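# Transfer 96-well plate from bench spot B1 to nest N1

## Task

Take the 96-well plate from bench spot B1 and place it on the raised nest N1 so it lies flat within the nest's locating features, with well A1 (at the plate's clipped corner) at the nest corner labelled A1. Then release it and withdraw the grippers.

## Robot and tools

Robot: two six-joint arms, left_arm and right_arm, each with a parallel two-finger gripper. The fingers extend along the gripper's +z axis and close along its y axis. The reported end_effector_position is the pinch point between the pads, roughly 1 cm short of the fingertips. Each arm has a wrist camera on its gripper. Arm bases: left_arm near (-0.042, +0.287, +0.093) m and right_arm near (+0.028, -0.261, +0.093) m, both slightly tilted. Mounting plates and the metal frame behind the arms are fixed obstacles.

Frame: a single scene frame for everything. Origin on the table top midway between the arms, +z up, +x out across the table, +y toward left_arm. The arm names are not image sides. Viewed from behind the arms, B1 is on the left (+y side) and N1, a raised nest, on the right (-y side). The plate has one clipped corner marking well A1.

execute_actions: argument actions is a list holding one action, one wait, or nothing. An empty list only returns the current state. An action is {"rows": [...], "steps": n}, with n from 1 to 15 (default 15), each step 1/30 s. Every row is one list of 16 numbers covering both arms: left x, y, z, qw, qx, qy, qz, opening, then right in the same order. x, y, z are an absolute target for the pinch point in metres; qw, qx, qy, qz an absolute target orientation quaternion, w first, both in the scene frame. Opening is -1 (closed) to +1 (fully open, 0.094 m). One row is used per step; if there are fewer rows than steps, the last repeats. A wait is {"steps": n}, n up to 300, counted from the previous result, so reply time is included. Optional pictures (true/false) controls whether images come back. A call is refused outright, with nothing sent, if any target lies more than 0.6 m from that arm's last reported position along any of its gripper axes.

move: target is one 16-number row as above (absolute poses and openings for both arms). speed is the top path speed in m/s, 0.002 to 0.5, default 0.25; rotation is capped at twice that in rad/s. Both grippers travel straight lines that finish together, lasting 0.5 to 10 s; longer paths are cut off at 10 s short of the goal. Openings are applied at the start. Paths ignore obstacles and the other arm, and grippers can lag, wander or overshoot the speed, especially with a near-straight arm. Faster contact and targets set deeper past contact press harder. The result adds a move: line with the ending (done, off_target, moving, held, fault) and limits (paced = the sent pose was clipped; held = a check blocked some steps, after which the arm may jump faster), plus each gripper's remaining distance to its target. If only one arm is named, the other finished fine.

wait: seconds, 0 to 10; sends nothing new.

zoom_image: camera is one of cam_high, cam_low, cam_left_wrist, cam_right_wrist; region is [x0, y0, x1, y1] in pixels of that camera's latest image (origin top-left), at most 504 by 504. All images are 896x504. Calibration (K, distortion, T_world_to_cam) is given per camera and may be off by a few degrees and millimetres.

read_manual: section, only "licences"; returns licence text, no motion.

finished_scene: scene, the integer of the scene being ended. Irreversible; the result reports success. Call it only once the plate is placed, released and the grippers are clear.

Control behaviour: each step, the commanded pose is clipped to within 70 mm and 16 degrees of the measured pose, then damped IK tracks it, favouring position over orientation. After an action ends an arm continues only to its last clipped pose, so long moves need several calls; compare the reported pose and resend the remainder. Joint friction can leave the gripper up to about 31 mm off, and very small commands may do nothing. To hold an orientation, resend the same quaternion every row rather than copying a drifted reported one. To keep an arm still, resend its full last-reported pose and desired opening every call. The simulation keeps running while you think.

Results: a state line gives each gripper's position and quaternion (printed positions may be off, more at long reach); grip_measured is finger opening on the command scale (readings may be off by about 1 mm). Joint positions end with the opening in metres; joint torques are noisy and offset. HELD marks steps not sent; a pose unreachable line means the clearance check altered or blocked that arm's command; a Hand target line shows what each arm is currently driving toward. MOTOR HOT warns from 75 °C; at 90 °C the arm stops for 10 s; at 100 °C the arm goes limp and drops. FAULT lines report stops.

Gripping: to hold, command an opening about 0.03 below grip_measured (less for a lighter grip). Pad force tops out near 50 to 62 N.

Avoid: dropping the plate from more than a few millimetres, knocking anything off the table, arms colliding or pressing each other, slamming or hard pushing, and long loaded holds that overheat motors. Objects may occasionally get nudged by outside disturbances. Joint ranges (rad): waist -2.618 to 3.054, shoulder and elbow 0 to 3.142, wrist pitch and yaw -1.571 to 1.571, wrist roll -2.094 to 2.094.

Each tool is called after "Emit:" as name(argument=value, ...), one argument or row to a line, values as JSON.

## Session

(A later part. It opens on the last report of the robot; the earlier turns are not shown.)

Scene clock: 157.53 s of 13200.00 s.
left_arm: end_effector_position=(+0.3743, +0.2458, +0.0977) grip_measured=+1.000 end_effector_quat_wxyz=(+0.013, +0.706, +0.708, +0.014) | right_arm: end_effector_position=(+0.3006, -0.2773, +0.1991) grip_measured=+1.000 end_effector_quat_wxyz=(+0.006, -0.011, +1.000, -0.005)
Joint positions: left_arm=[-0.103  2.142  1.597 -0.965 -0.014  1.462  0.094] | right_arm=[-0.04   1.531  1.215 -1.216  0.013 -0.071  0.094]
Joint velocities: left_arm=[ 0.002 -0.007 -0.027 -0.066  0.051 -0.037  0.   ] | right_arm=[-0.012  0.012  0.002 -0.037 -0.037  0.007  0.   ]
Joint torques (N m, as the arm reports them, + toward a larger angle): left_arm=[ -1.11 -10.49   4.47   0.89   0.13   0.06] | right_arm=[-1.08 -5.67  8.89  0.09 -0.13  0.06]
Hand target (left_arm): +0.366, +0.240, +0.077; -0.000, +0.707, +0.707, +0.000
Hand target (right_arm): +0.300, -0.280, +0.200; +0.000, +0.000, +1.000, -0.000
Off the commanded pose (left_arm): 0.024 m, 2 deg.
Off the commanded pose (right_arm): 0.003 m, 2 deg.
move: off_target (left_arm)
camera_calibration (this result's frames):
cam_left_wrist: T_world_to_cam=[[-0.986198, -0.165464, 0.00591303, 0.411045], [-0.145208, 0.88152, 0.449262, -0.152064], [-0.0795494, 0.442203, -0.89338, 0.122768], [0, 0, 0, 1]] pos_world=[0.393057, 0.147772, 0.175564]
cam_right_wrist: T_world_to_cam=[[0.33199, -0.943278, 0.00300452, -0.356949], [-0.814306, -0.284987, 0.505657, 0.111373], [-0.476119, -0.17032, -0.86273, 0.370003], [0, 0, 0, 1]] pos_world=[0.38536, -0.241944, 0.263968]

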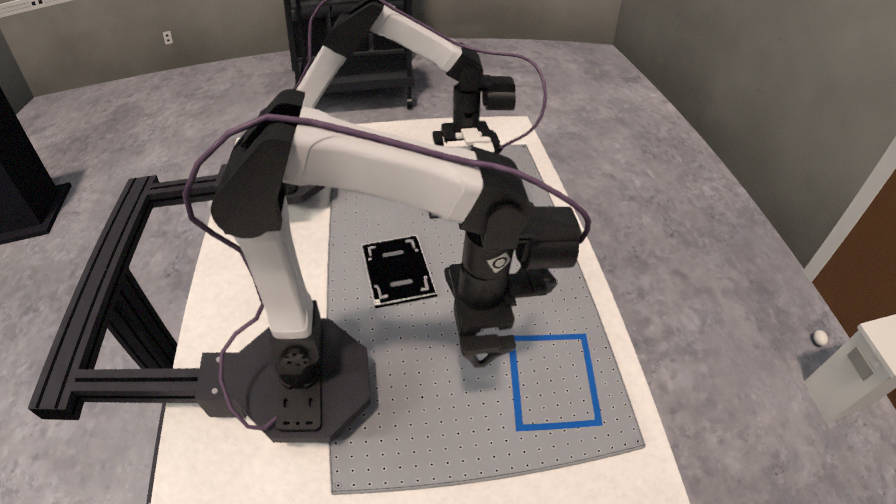

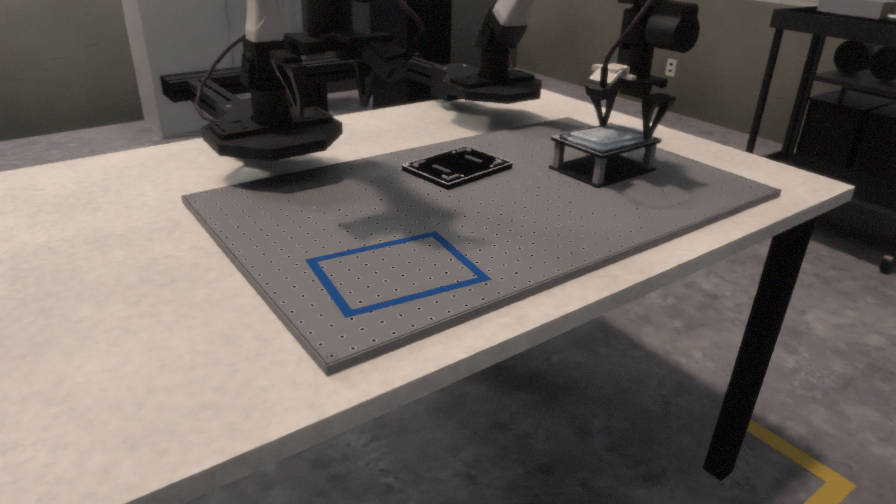

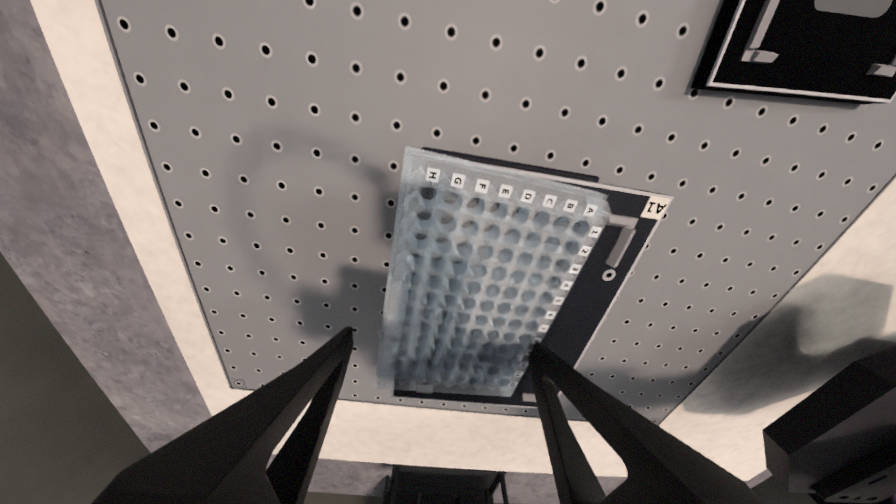

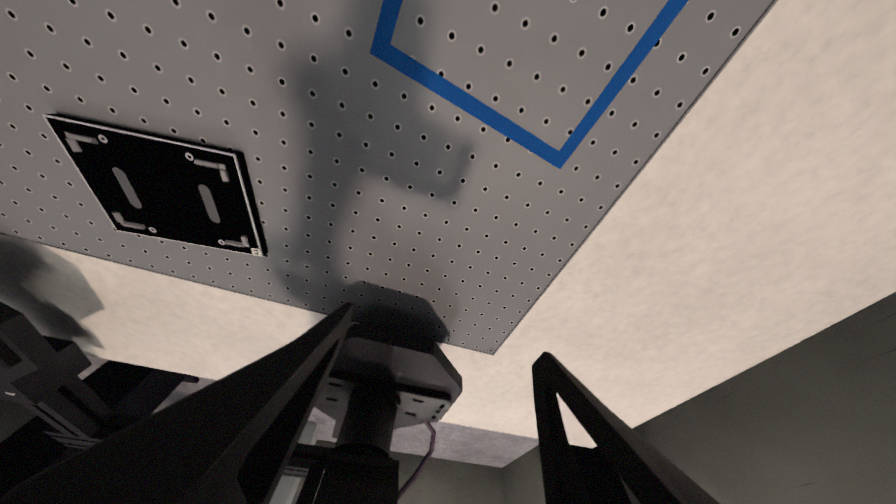

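Try closing here.

Emit:
move(
  target=[0.367,0.240,0.07,0,0.707,0.707,0,0.72,0.30,-0.28,0.2,0,0,1,0,1],
  speed=0.04,
)

Scene clock: 161.53 s of 13200.00 s.
left_arm: end_effector_position=(+0.3704, +0.2461, +0.0970) grip_measured=+0.722 end_effector_quat_wxyz=(+0.007, +0.706, +0.708, +0.009) | right_arm: end_effector_position=(+0.3006, -0.2773, +0.1991) grip_measured=+1.000 end_effector_quat_wxyz=(+0.006, -0.011, +1.000, -0.005)
Joint positions: left_arm=[-0.103  2.142  1.594 -0.977 -0.013  1.462  0.081] | right_arm=[-0.04   1.531  1.215 -1.216  0.013 -0.071  0.094]
Joint velocities: left_arm=[ 0.007 -0.012  0.002 -0.051  0.007  0.066 -0.   ] | right_arm=[ 0.012 -0.007 -0.017 -0.051 -0.051 -0.037  0.   ]
Joint torques (N m, as the arm reports them, + toward a larger angle): left_arm=[-0.97 -9.82  3.66  1.23  0.13  0.08] | right_arm=[-1.07 -5.68  8.89  0.09 -0.13  0.06]
Hand target (left_arm): +0.365, +0.240, +0.071; -0.001, +0.707, +0.707, -0.000
Hand target (right_arm): +0.300, -0.280, +0.200; +0.000, +0.000, +1.000, -0.000
Off the commanded pose (left_arm): 0.028 m, 1 deg.
Off the commanded pose (right_arm): 0.003 m, 2 deg.
After step 90, 0.03 s passed at rest.
move: off_target (left_arm)
camera_calibration (this result's frames):
cam_left_wrist: T_world_to_cam=[[-0.986026, -0.165343, 0.0203462, 0.405804], [-0.138398, 0.881006, 0.452409, -0.155286], [-0.0927279, 0.443271, -0.891578, 0.12609], [0, 0, 0, 1]] pos_world=[0.390335, 0.148013, 0.174416]
cam_right_wrist: T_world_to_cam=[[0.33199, -0.943278, 0.00300452, -0.356949], [-0.814306, -0.284987, 0.505657, 0.111373], [-0.476119, -0.17032, -0.86273, 0.370003], [0, 0, 0, 1]] pos_world=[0.38536, -0.241944, 0.263968]

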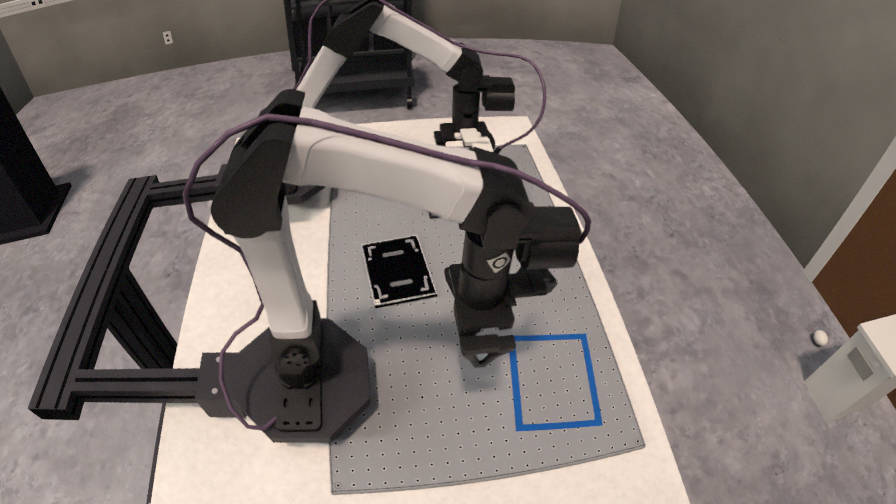

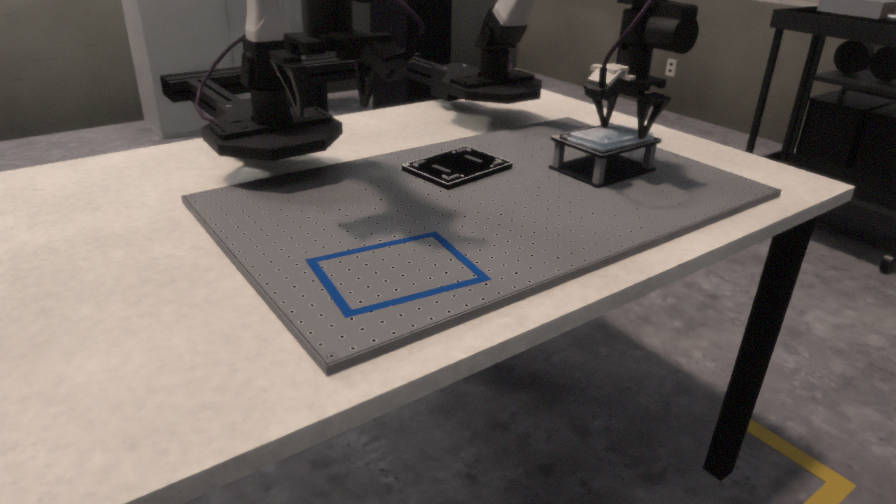

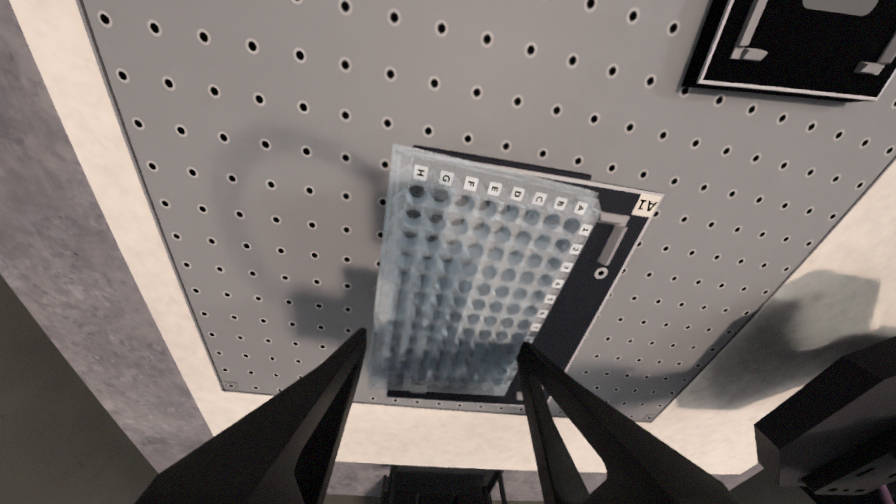

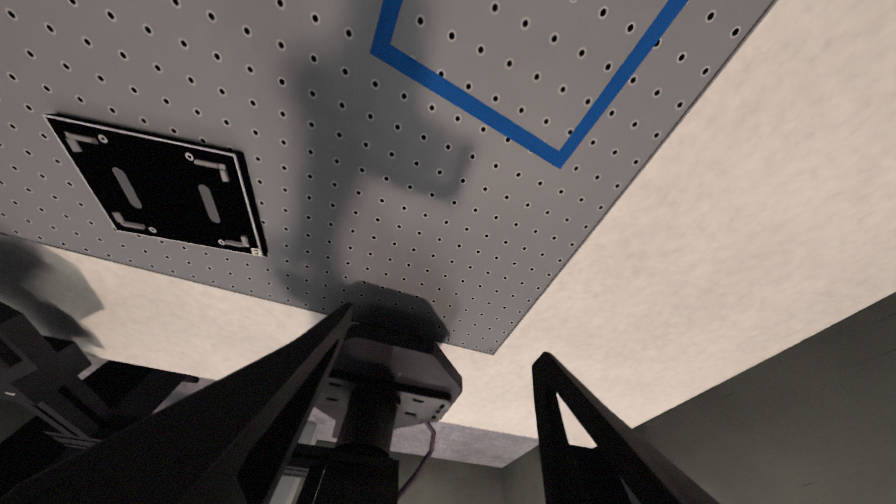

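Emit:
move(
  target=[0.366,0.240,0.15,0,0.707,0.707,0,1,0.30,-0.28,0.2,0,0,1,0,1],
  speed=0.08,
)

Emit:
move(
  target=[0.366,0.240,0.072,0,0.707,0.707,0,1,0.30,-0.28,0.2,0,0,1,0,1],
  speed=0.05,
)

Scene clock: 167.40 s of 13200.00 s.
left_arm: end_effector_position=(+0.3633, +0.2472, +0.1388) grip_measured=+1.000 end_effector_quat_wxyz=(-0.010, +0.706, +0.708, -0.005) | right_arm: end_effector_position=(+0.3006, -0.2773, +0.1991) grip_measured=+1.000 end_effector_quat_wxyz=(+0.006, -0.011, +1.000, -0.005)
Joint positions: left_arm=[-0.103  2.113  1.719 -1.174 -0.013  1.462  0.094] | right_arm=[-0.04   1.531  1.215 -1.216  0.013 -0.071  0.094]
Joint velocities: left_arm=[-0.017 -0.007  0.032  0.037  0.022  0.007  0.   ] | right_arm=[-0.017 -0.002  0.012 -0.066  0.081  0.051  0.   ]
Joint torques (N m, as the arm reports them, + toward a larger angle): left_arm=[ -1.17 -14.12   8.54   0.21   0.14   0.05] | right_arm=[-1.08 -5.66  8.89  0.09 -0.13  0.06]
Hand target (left_arm): +0.366, +0.240, +0.150; +0.000, +0.707, +0.707, +0.000
Hand target (right_arm): +0.300, -0.280, +0.200; +0.000, +0.000, +1.000, -0.000
Off the commanded pose (left_arm): 0.014 m, 1 deg.
Off the commanded pose (right_arm): 0.003 m, 2 deg.
After step 90, 1.63 s passed at rest.
move: off_target (left_arm)
camera_calibration (this result's frames):
cam_left_wrist: T_world_to_cam=[[-0.984263, -0.165541, 0.0618316, 0.391754], [-0.118809, 0.878935, 0.461907, -0.184077], [-0.130811, 0.447292, -0.88477, 0.174077], [0, 0, 0, 1]] pos_world=[0.386489, 0.14878, 0.214822]
cam_right_wrist: T_world_to_cam=[[0.33199, -0.943278, 0.00300452, -0.356949], [-0.814306, -0.284987, 0.505657, 0.111373], [-0.476119, -0.17032, -0.86273, 0.370003], [0, 0, 0, 1]] pos_world=[0.38536, -0.241944, 0.263968]

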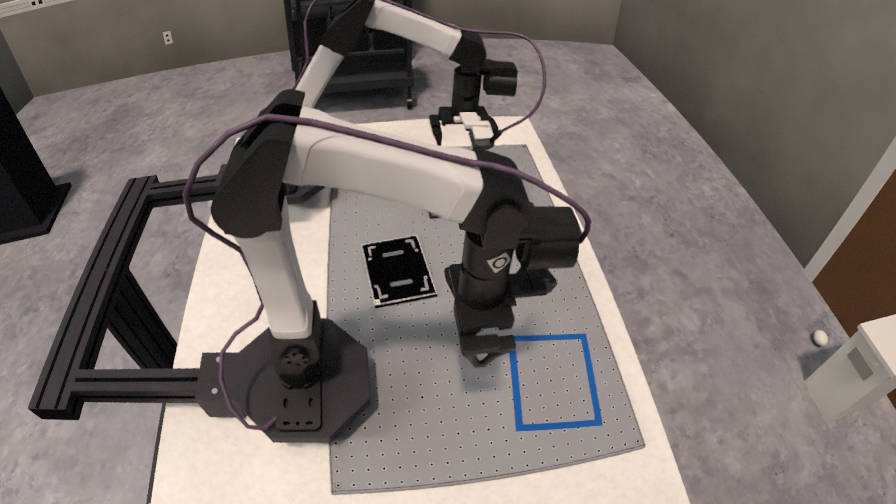

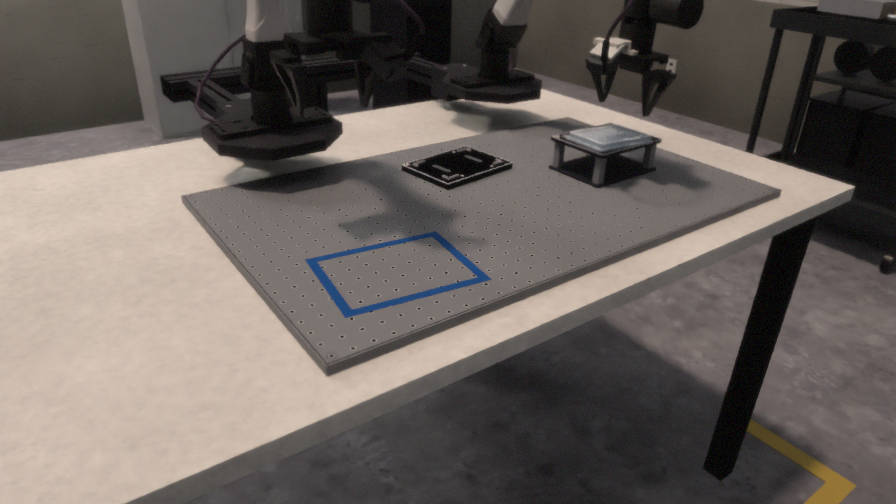

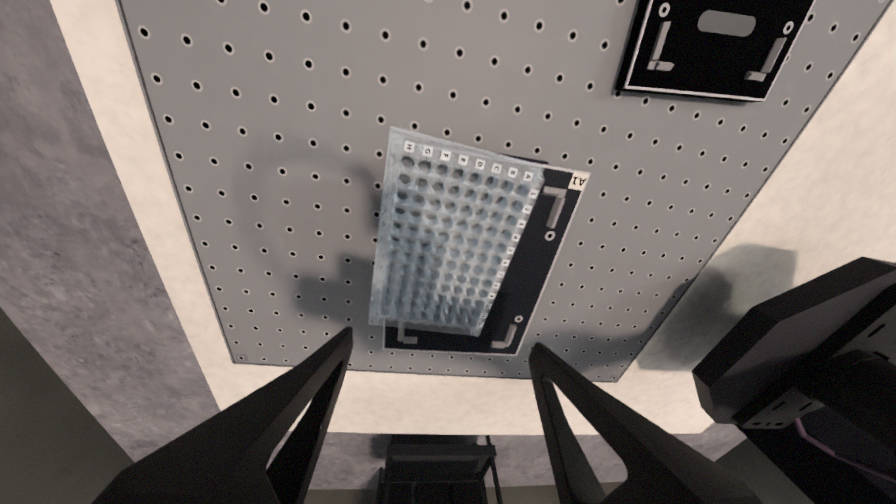

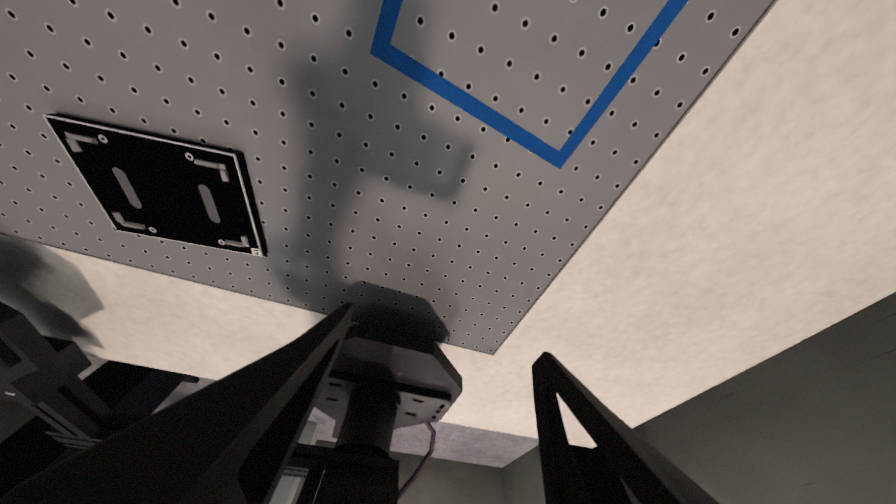

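Scene clock: 169.07 s of 13200.00 s.
left_arm: end_effector_position=(+0.3721, +0.2458, +0.0880) grip_measured=+1.000 end_effector_quat_wxyz=(+0.009, +0.706, +0.708, +0.011) | right_arm: end_effector_position=(+0.3006, -0.2773, +0.1991) grip_measured=+1.000 end_effector_quat_wxyz=(+0.006, -0.011, +1.000, -0.005)
Joint positions: left_arm=[-0.103  2.155  1.578 -0.941 -0.013  1.462  0.094] | right_arm=[-0.04   1.531  1.215 -1.216  0.013 -0.071  0.094]
Joint velocities: left_arm=[-0.002  0.007 -0.007 -0.037 -0.051  0.022  0.   ] | right_arm=[ 0.022 -0.017 -0.012  0.066 -0.037 -0.037  0.   ]
Joint torques (N m, as the arm reports them, + toward a larger angle): left_arm=[ -1.05 -11.42   4.75   0.76   0.12   0.06] | right_arm=[-1.07 -5.67  8.89  0.09 -0.13  0.06]
Hand target (left_arm): +0.365, +0.240, +0.073; -0.000, +0.707, +0.707, +0.000
Hand target (right_arm): +0.300, -0.280, +0.200; +0.000, +0.000, +1.000, -0.000
Off the commanded pose (left_arm): 0.018 m, 2 deg.
Off the commanded pose (right_arm): 0.003 m, 2 deg.
move: off_target (left_arm)
camera_calibration (this result's frames):
cam_left_wrist: T_world_to_cam=[[-0.986055, -0.165757, 0.0148356, 0.408262], [-0.141348, 0.881222, 0.451075, -0.149571], [-0.0878422, 0.442688, -0.892363, 0.116721], [0, 0, 0, 1]] pos_world=[0.39168, 0.147807, 0.165568]
cam_right_wrist: T_world_to_cam=[[0.33199, -0.943278, 0.00300452, -0.356949], [-0.814306, -0.284987, 0.505657, 0.111373], [-0.476119, -0.17032, -0.86273, 0.370003], [0, 0, 0, 1]] pos_world=[0.38536, -0.241944, 0.263968]

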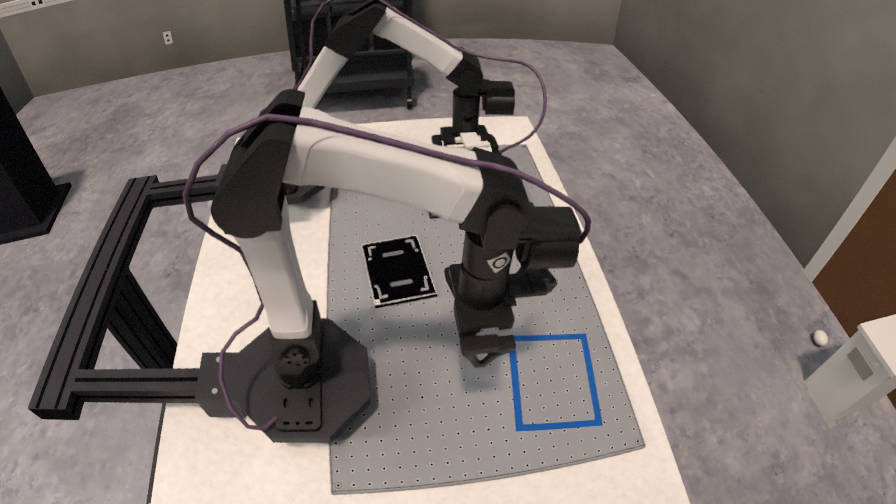

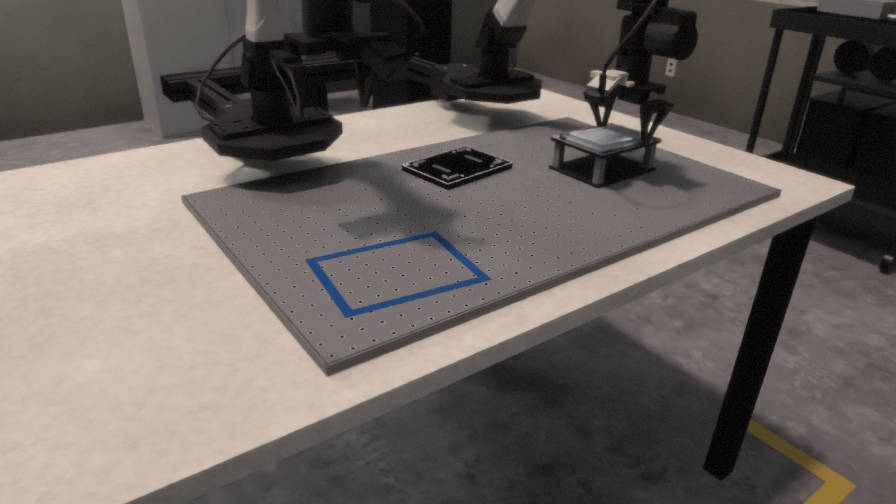

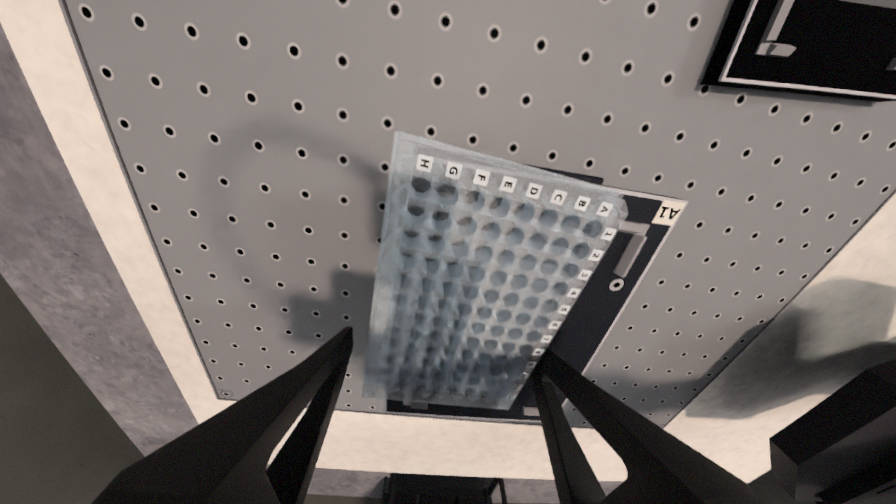

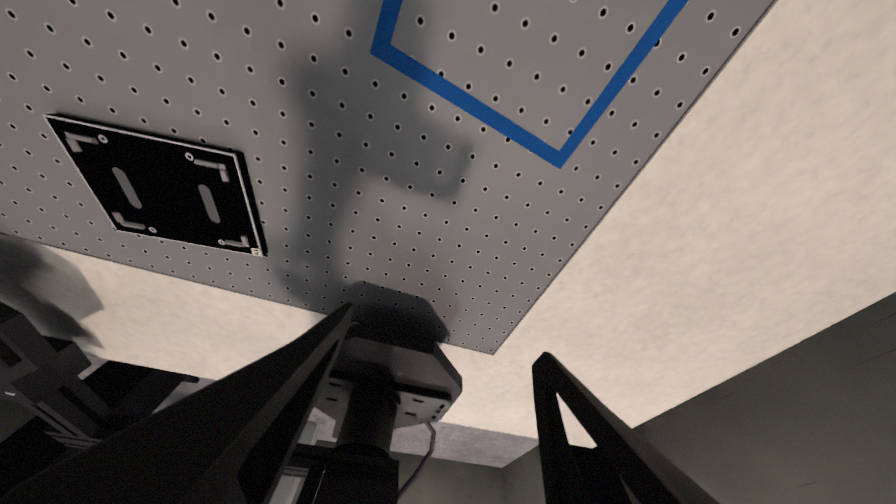

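Emit:
move(
  target=[0.366,0.240,0.072,0,0.707,0.707,0,0.72,0.30,-0.28,0.2,0,0,1,0,1],
  speed=0.05,
)

Emit:
move(
  target=[0.366,0.240,0.115,0,0.707,0.707,0,0.72,0.30,-0.28,0.2,0,0,1,0,1],
  speed=0.04,
)

Emit:
move(
  target=[0.352,0.256,0.104,0,0.707,0.707,0,0.72,0.30,-0.28,0.2,0,0,1,0,1],
  speed=0.04,
)

Scene clock: 174.30 s of 13200.00 s.
left_arm: end_effector_position=(+0.3735, +0.2457, +0.0880) grip_measured=+0.764 end_effector_quat_wxyz=(+0.011, +0.706, +0.708, +0.012) | right_arm: end_effector_position=(+0.3006, -0.2773, +0.1991) grip_measured=+1.000 end_effector_quat_wxyz=(+0.006, -0.011, +1.000, -0.005)
Joint positions: left_arm=[-0.103  2.155  1.578 -0.936 -0.013  1.462  0.083] | right_arm=[-0.04   1.531  1.215 -1.216  0.013 -0.071  0.094]
Joint velocities: left_arm=[ 0.002 -0.007 -0.012 -0.007 -0.037 -0.066 -0.   ] | right_arm=[-0.017  0.017 -0.007  0.022 -0.007 -0.066  0.   ]
Joint torques (N m, as the arm reports them, + toward a larger angle): left_arm=[ -1.01 -11.23   4.92   0.69   0.13   0.06] | right_arm=[-1.07 -5.67  8.89  0.09 -0.13  0.06]
Hand target (left_arm): +0.365, +0.240, +0.073; -0.000, +0.707, +0.707, +0.000
Hand target (right_arm): +0.300, -0.280, +0.200; +0.000, +0.000, +1.000, -0.000
Off the commanded pose (left_arm): 0.019 m, 2 deg.
Off the commanded pose (right_arm): 0.003 m, 2 deg.
After step 90, 1.53 s passed at rest.
move: off_target (left_arm)
camera_calibration (this result's frames):
cam_left_wrist: T_world_to_cam=[[-0.986116, -0.165798, 0.00932411, 0.410134], [-0.143954, 0.881486, 0.449734, -0.148237], [-0.082784, 0.442147, -0.893114, 0.115257], [0, 0, 0, 1]] pos_world=[0.392641, 0.147707, 0.16578]
cam_right_wrist: T_world_to_cam=[[0.33199, -0.943278, 0.00300452, -0.356949], [-0.814306, -0.284987, 0.505657, 0.111373], [-0.476119, -0.17032, -0.86273, 0.370003], [0, 0, 0, 1]] pos_world=[0.38536, -0.241944, 0.263968]

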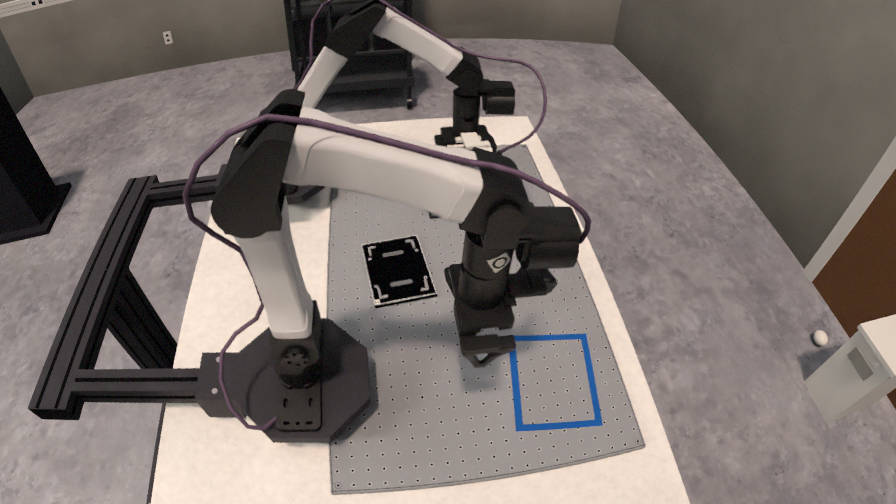

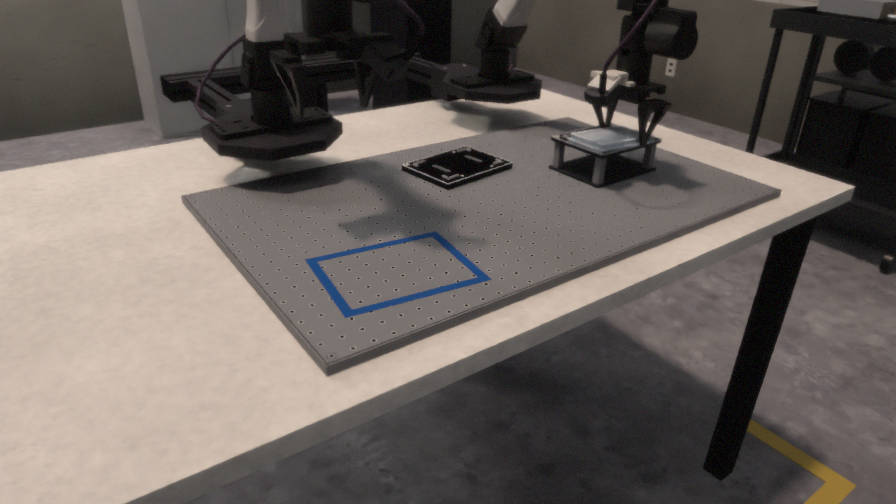

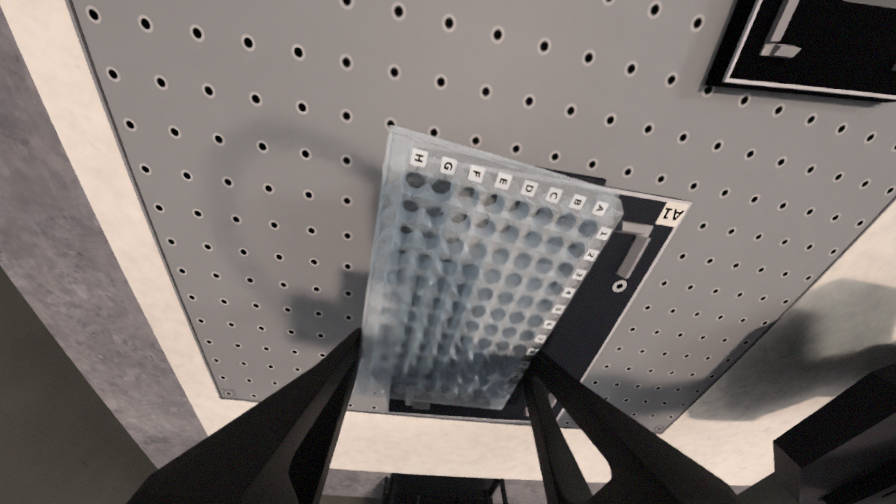

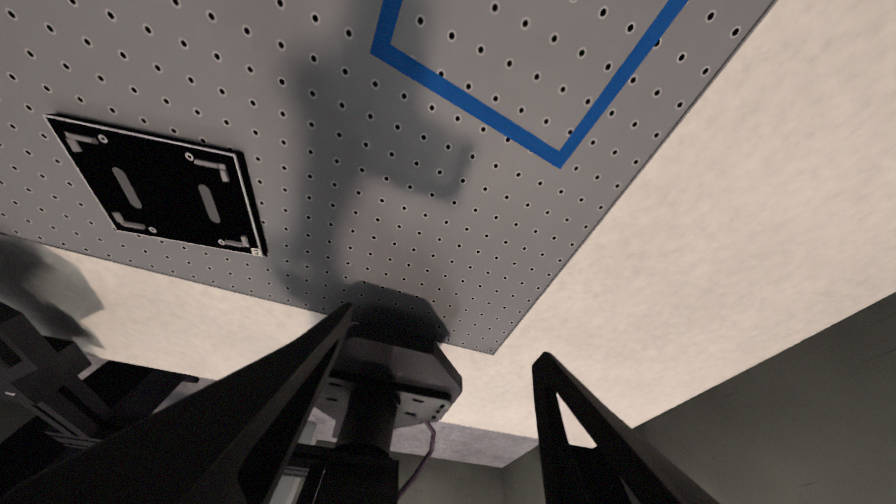

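Scene clock: 175.43 s of 13200.00 s.
left_arm: end_effector_position=(+0.3590, +0.2473, +0.0972) grip_measured=+0.764 end_effector_quat_wxyz=(-0.017, +0.706, +0.708, -0.010) | right_arm: end_effector_position=(+0.3006, -0.2773, +0.1991) grip_measured=+1.000 end_effector_quat_wxyz=(+0.006, -0.011, +1.000, -0.005)
Joint positions: left_arm=[-0.103  2.155  1.616 -1.047 -0.013  1.462  0.083] | right_arm=[-0.04   1.531  1.215 -1.216  0.013 -0.071  0.094]
Joint velocities: left_arm=[ 0.007  0.012 -0.007 -0.081  0.007 -0.095 -0.001] | right_arm=[ 0.002  0.002  0.022 -0.007 -0.037  0.007  0.   ]
Joint torques (N m, as the arm reports them, + toward a larger angle): left_arm=[ -1.09 -15.45   8.51   0.13   0.14   0.08] | right_arm=[-1.07 -5.67  8.89  0.09 -0.13  0.06]
Hand target (left_arm): +0.366, +0.240, +0.115; +0.000, +0.707, +0.707, -0.000
Hand target (right_arm): +0.300, -0.280, +0.200; +0.000, +0.000, +1.000, -0.000
Off the commanded pose (left_arm): 0.020 m, 2 deg.
Off the commanded pose (right_arm): 0.003 m, 2 deg.
move: off_target (left_arm)
camera_calibration (this result's frames):
cam_left_wrist: T_world_to_cam=[[-0.983003, -0.165523, 0.0794245, 0.387957], [-0.110226, 0.87806, 0.465683, -0.168711], [-0.146821, 0.449013, -0.88138, 0.141709], [0, 0, 0, 1]] pos_world=[0.383572, 0.148725, 0.172652]
cam_right_wrist: T_world_to_cam=[[0.33199, -0.943278, 0.00300452, -0.356949], [-0.814306, -0.284987, 0.505657, 0.111373], [-0.476119, -0.17032, -0.86273, 0.370003], [0, 0, 0, 1]] pos_world=[0.38536, -0.241944, 0.263968]

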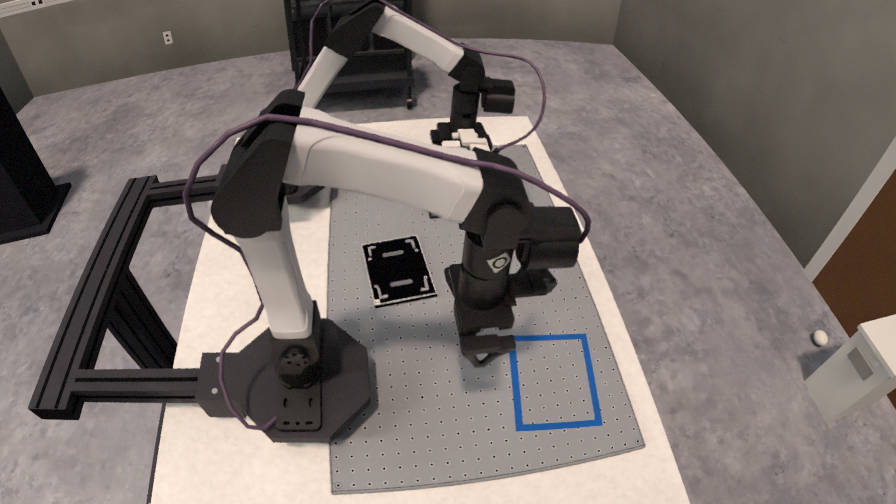

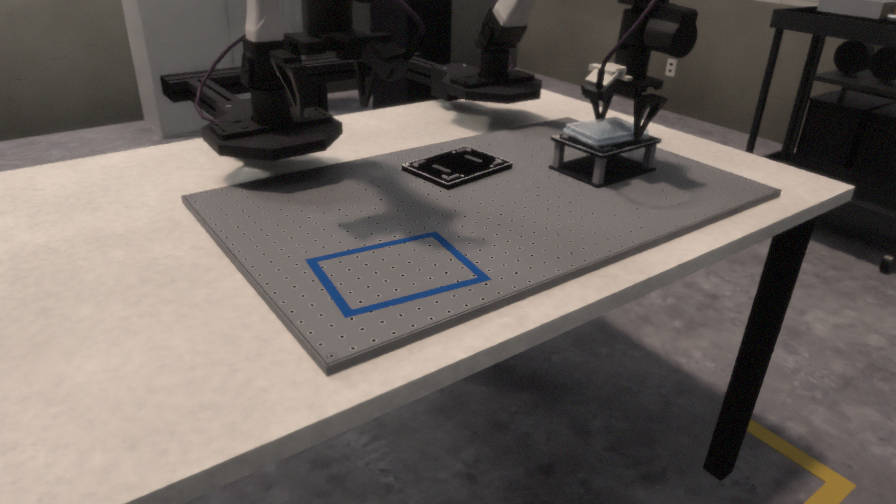

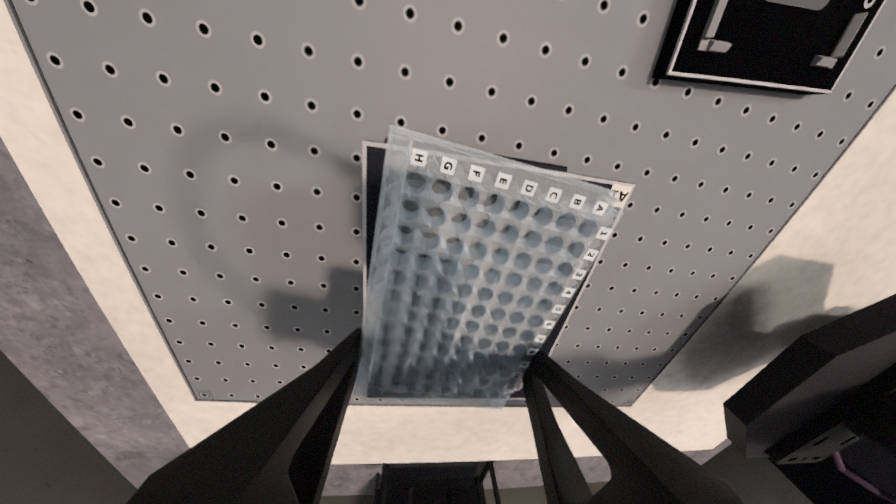

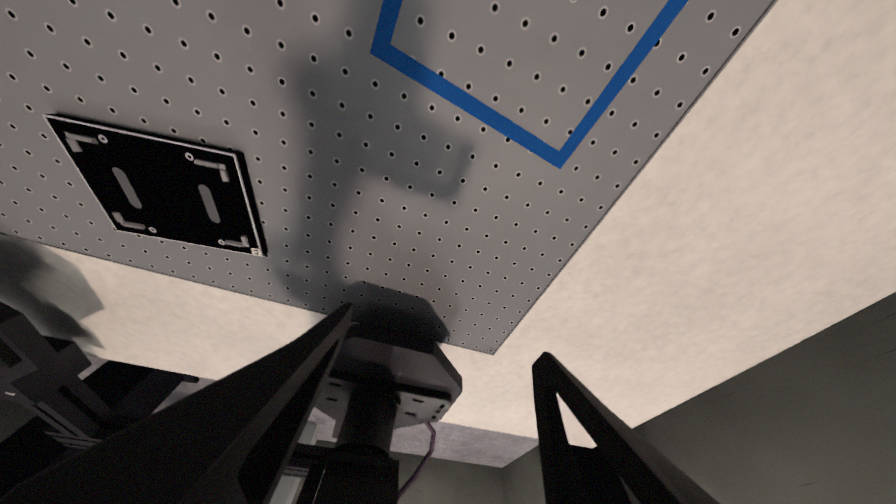

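Scene clock: 176.27 s of 13200.00 s.
left_arm: end_effector_position=(+0.3551, +0.2530, +0.1032) grip_measured=+0.764 end_effector_quat_wxyz=(-0.005, +0.706, +0.708, -0.001) | right_arm: end_effector_position=(+0.3006, -0.2773, +0.1991) grip_measured=+1.000 end_effector_quat_wxyz=(+0.006, -0.011, +1.000, -0.005)
Joint positions: left_arm=[-0.09   2.103  1.558 -1.011 -0.013  1.476  0.083] | right_arm=[-0.04   1.531  1.215 -1.216  0.013 -0.071  0.094]
Joint velocities: left_arm=[-0.007  0.007 -0.002 -0.022  0.007 -0.022  0.001] | right_arm=[ 0.002  0.007 -0.002 -0.022 -0.007 -0.095  0.   ]
Joint torques (N m, as the arm reports them, + toward a larger angle): left_arm=[  0.64 -14.34   4.57   0.58   0.14   0.25] | right_arm=[-1.08 -5.67  8.9   0.09 -0.13  0.06]
Hand target (left_arm): +0.352, +0.256, +0.104; -0.001, +0.707, +0.707, -0.000
Hand target (right_arm): +0.300, -0.280, +0.200; +0.000, +0.000, +1.000, -0.000
Off the commanded pose (left_arm): 0.004 m, 1 deg.
Off the commanded pose (right_arm): 0.003 m, 2 deg.
move: done
camera_calibration (this result's frames):
cam_left_wrist: T_world_to_cam=[[-0.985062, -0.164829, 0.0498446, 0.388214], [-0.123923, 0.879528, 0.459428, -0.17176], [-0.119567, 0.446388, -0.886815, 0.135432], [0, 0, 0, 1]] pos_world=[0.377323, 0.154602, 0.179664]
cam_right_wrist: T_world_to_cam=[[0.33199, -0.943278, 0.00300452, -0.356949], [-0.814306, -0.284987, 0.505657, 0.111373], [-0.476119, -0.17032, -0.86273, 0.370003], [0, 0, 0, 1]] pos_world=[0.38536, -0.241944, 0.263968]

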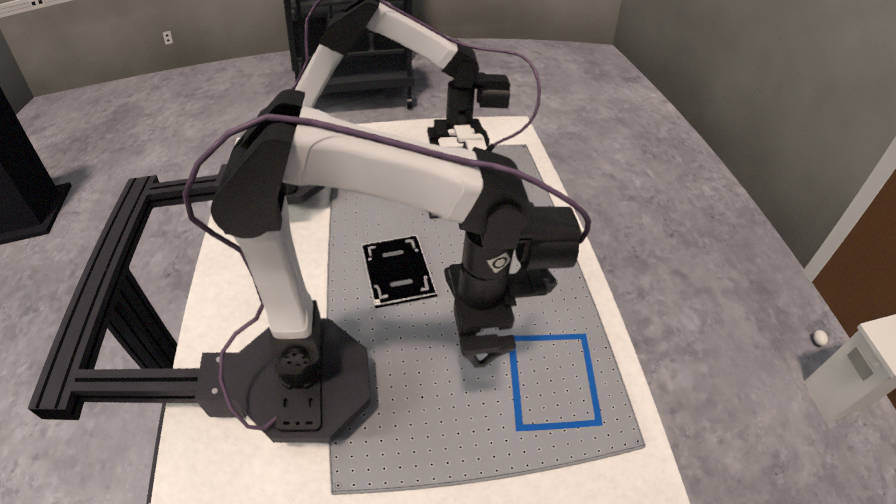

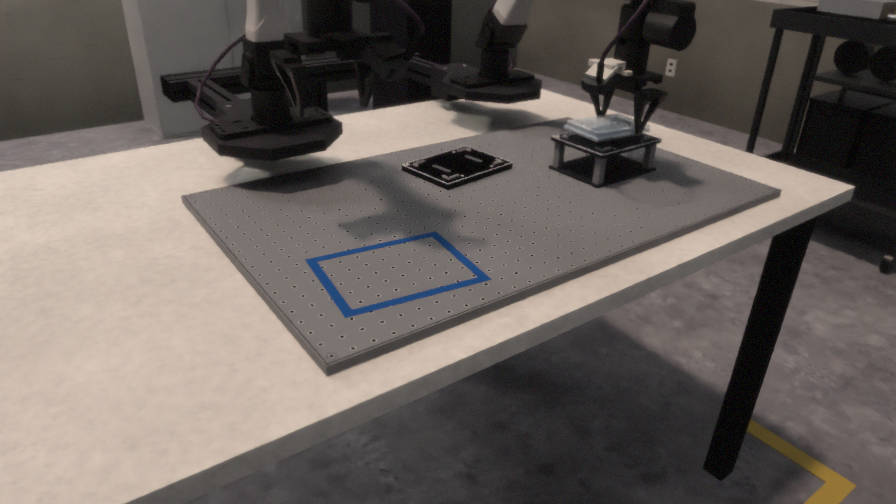

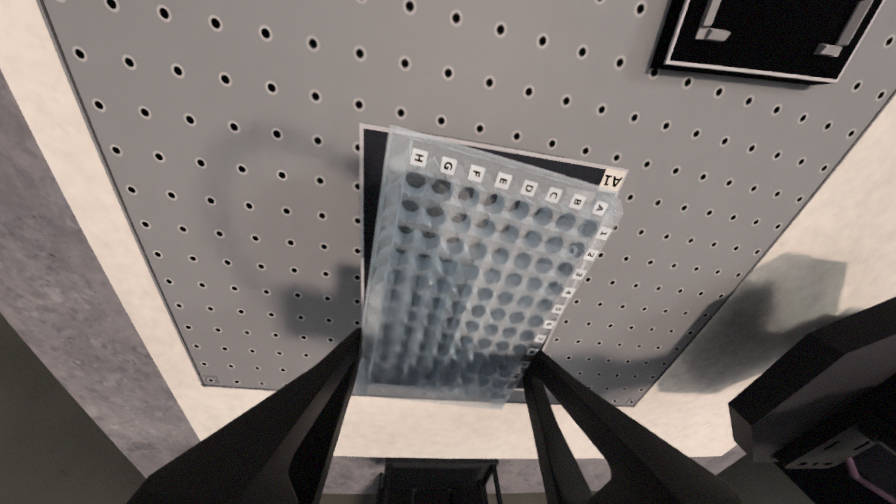

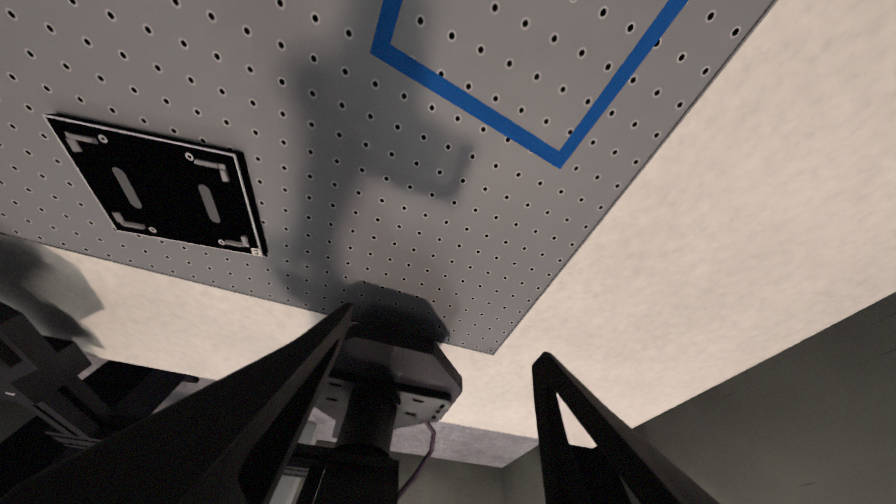

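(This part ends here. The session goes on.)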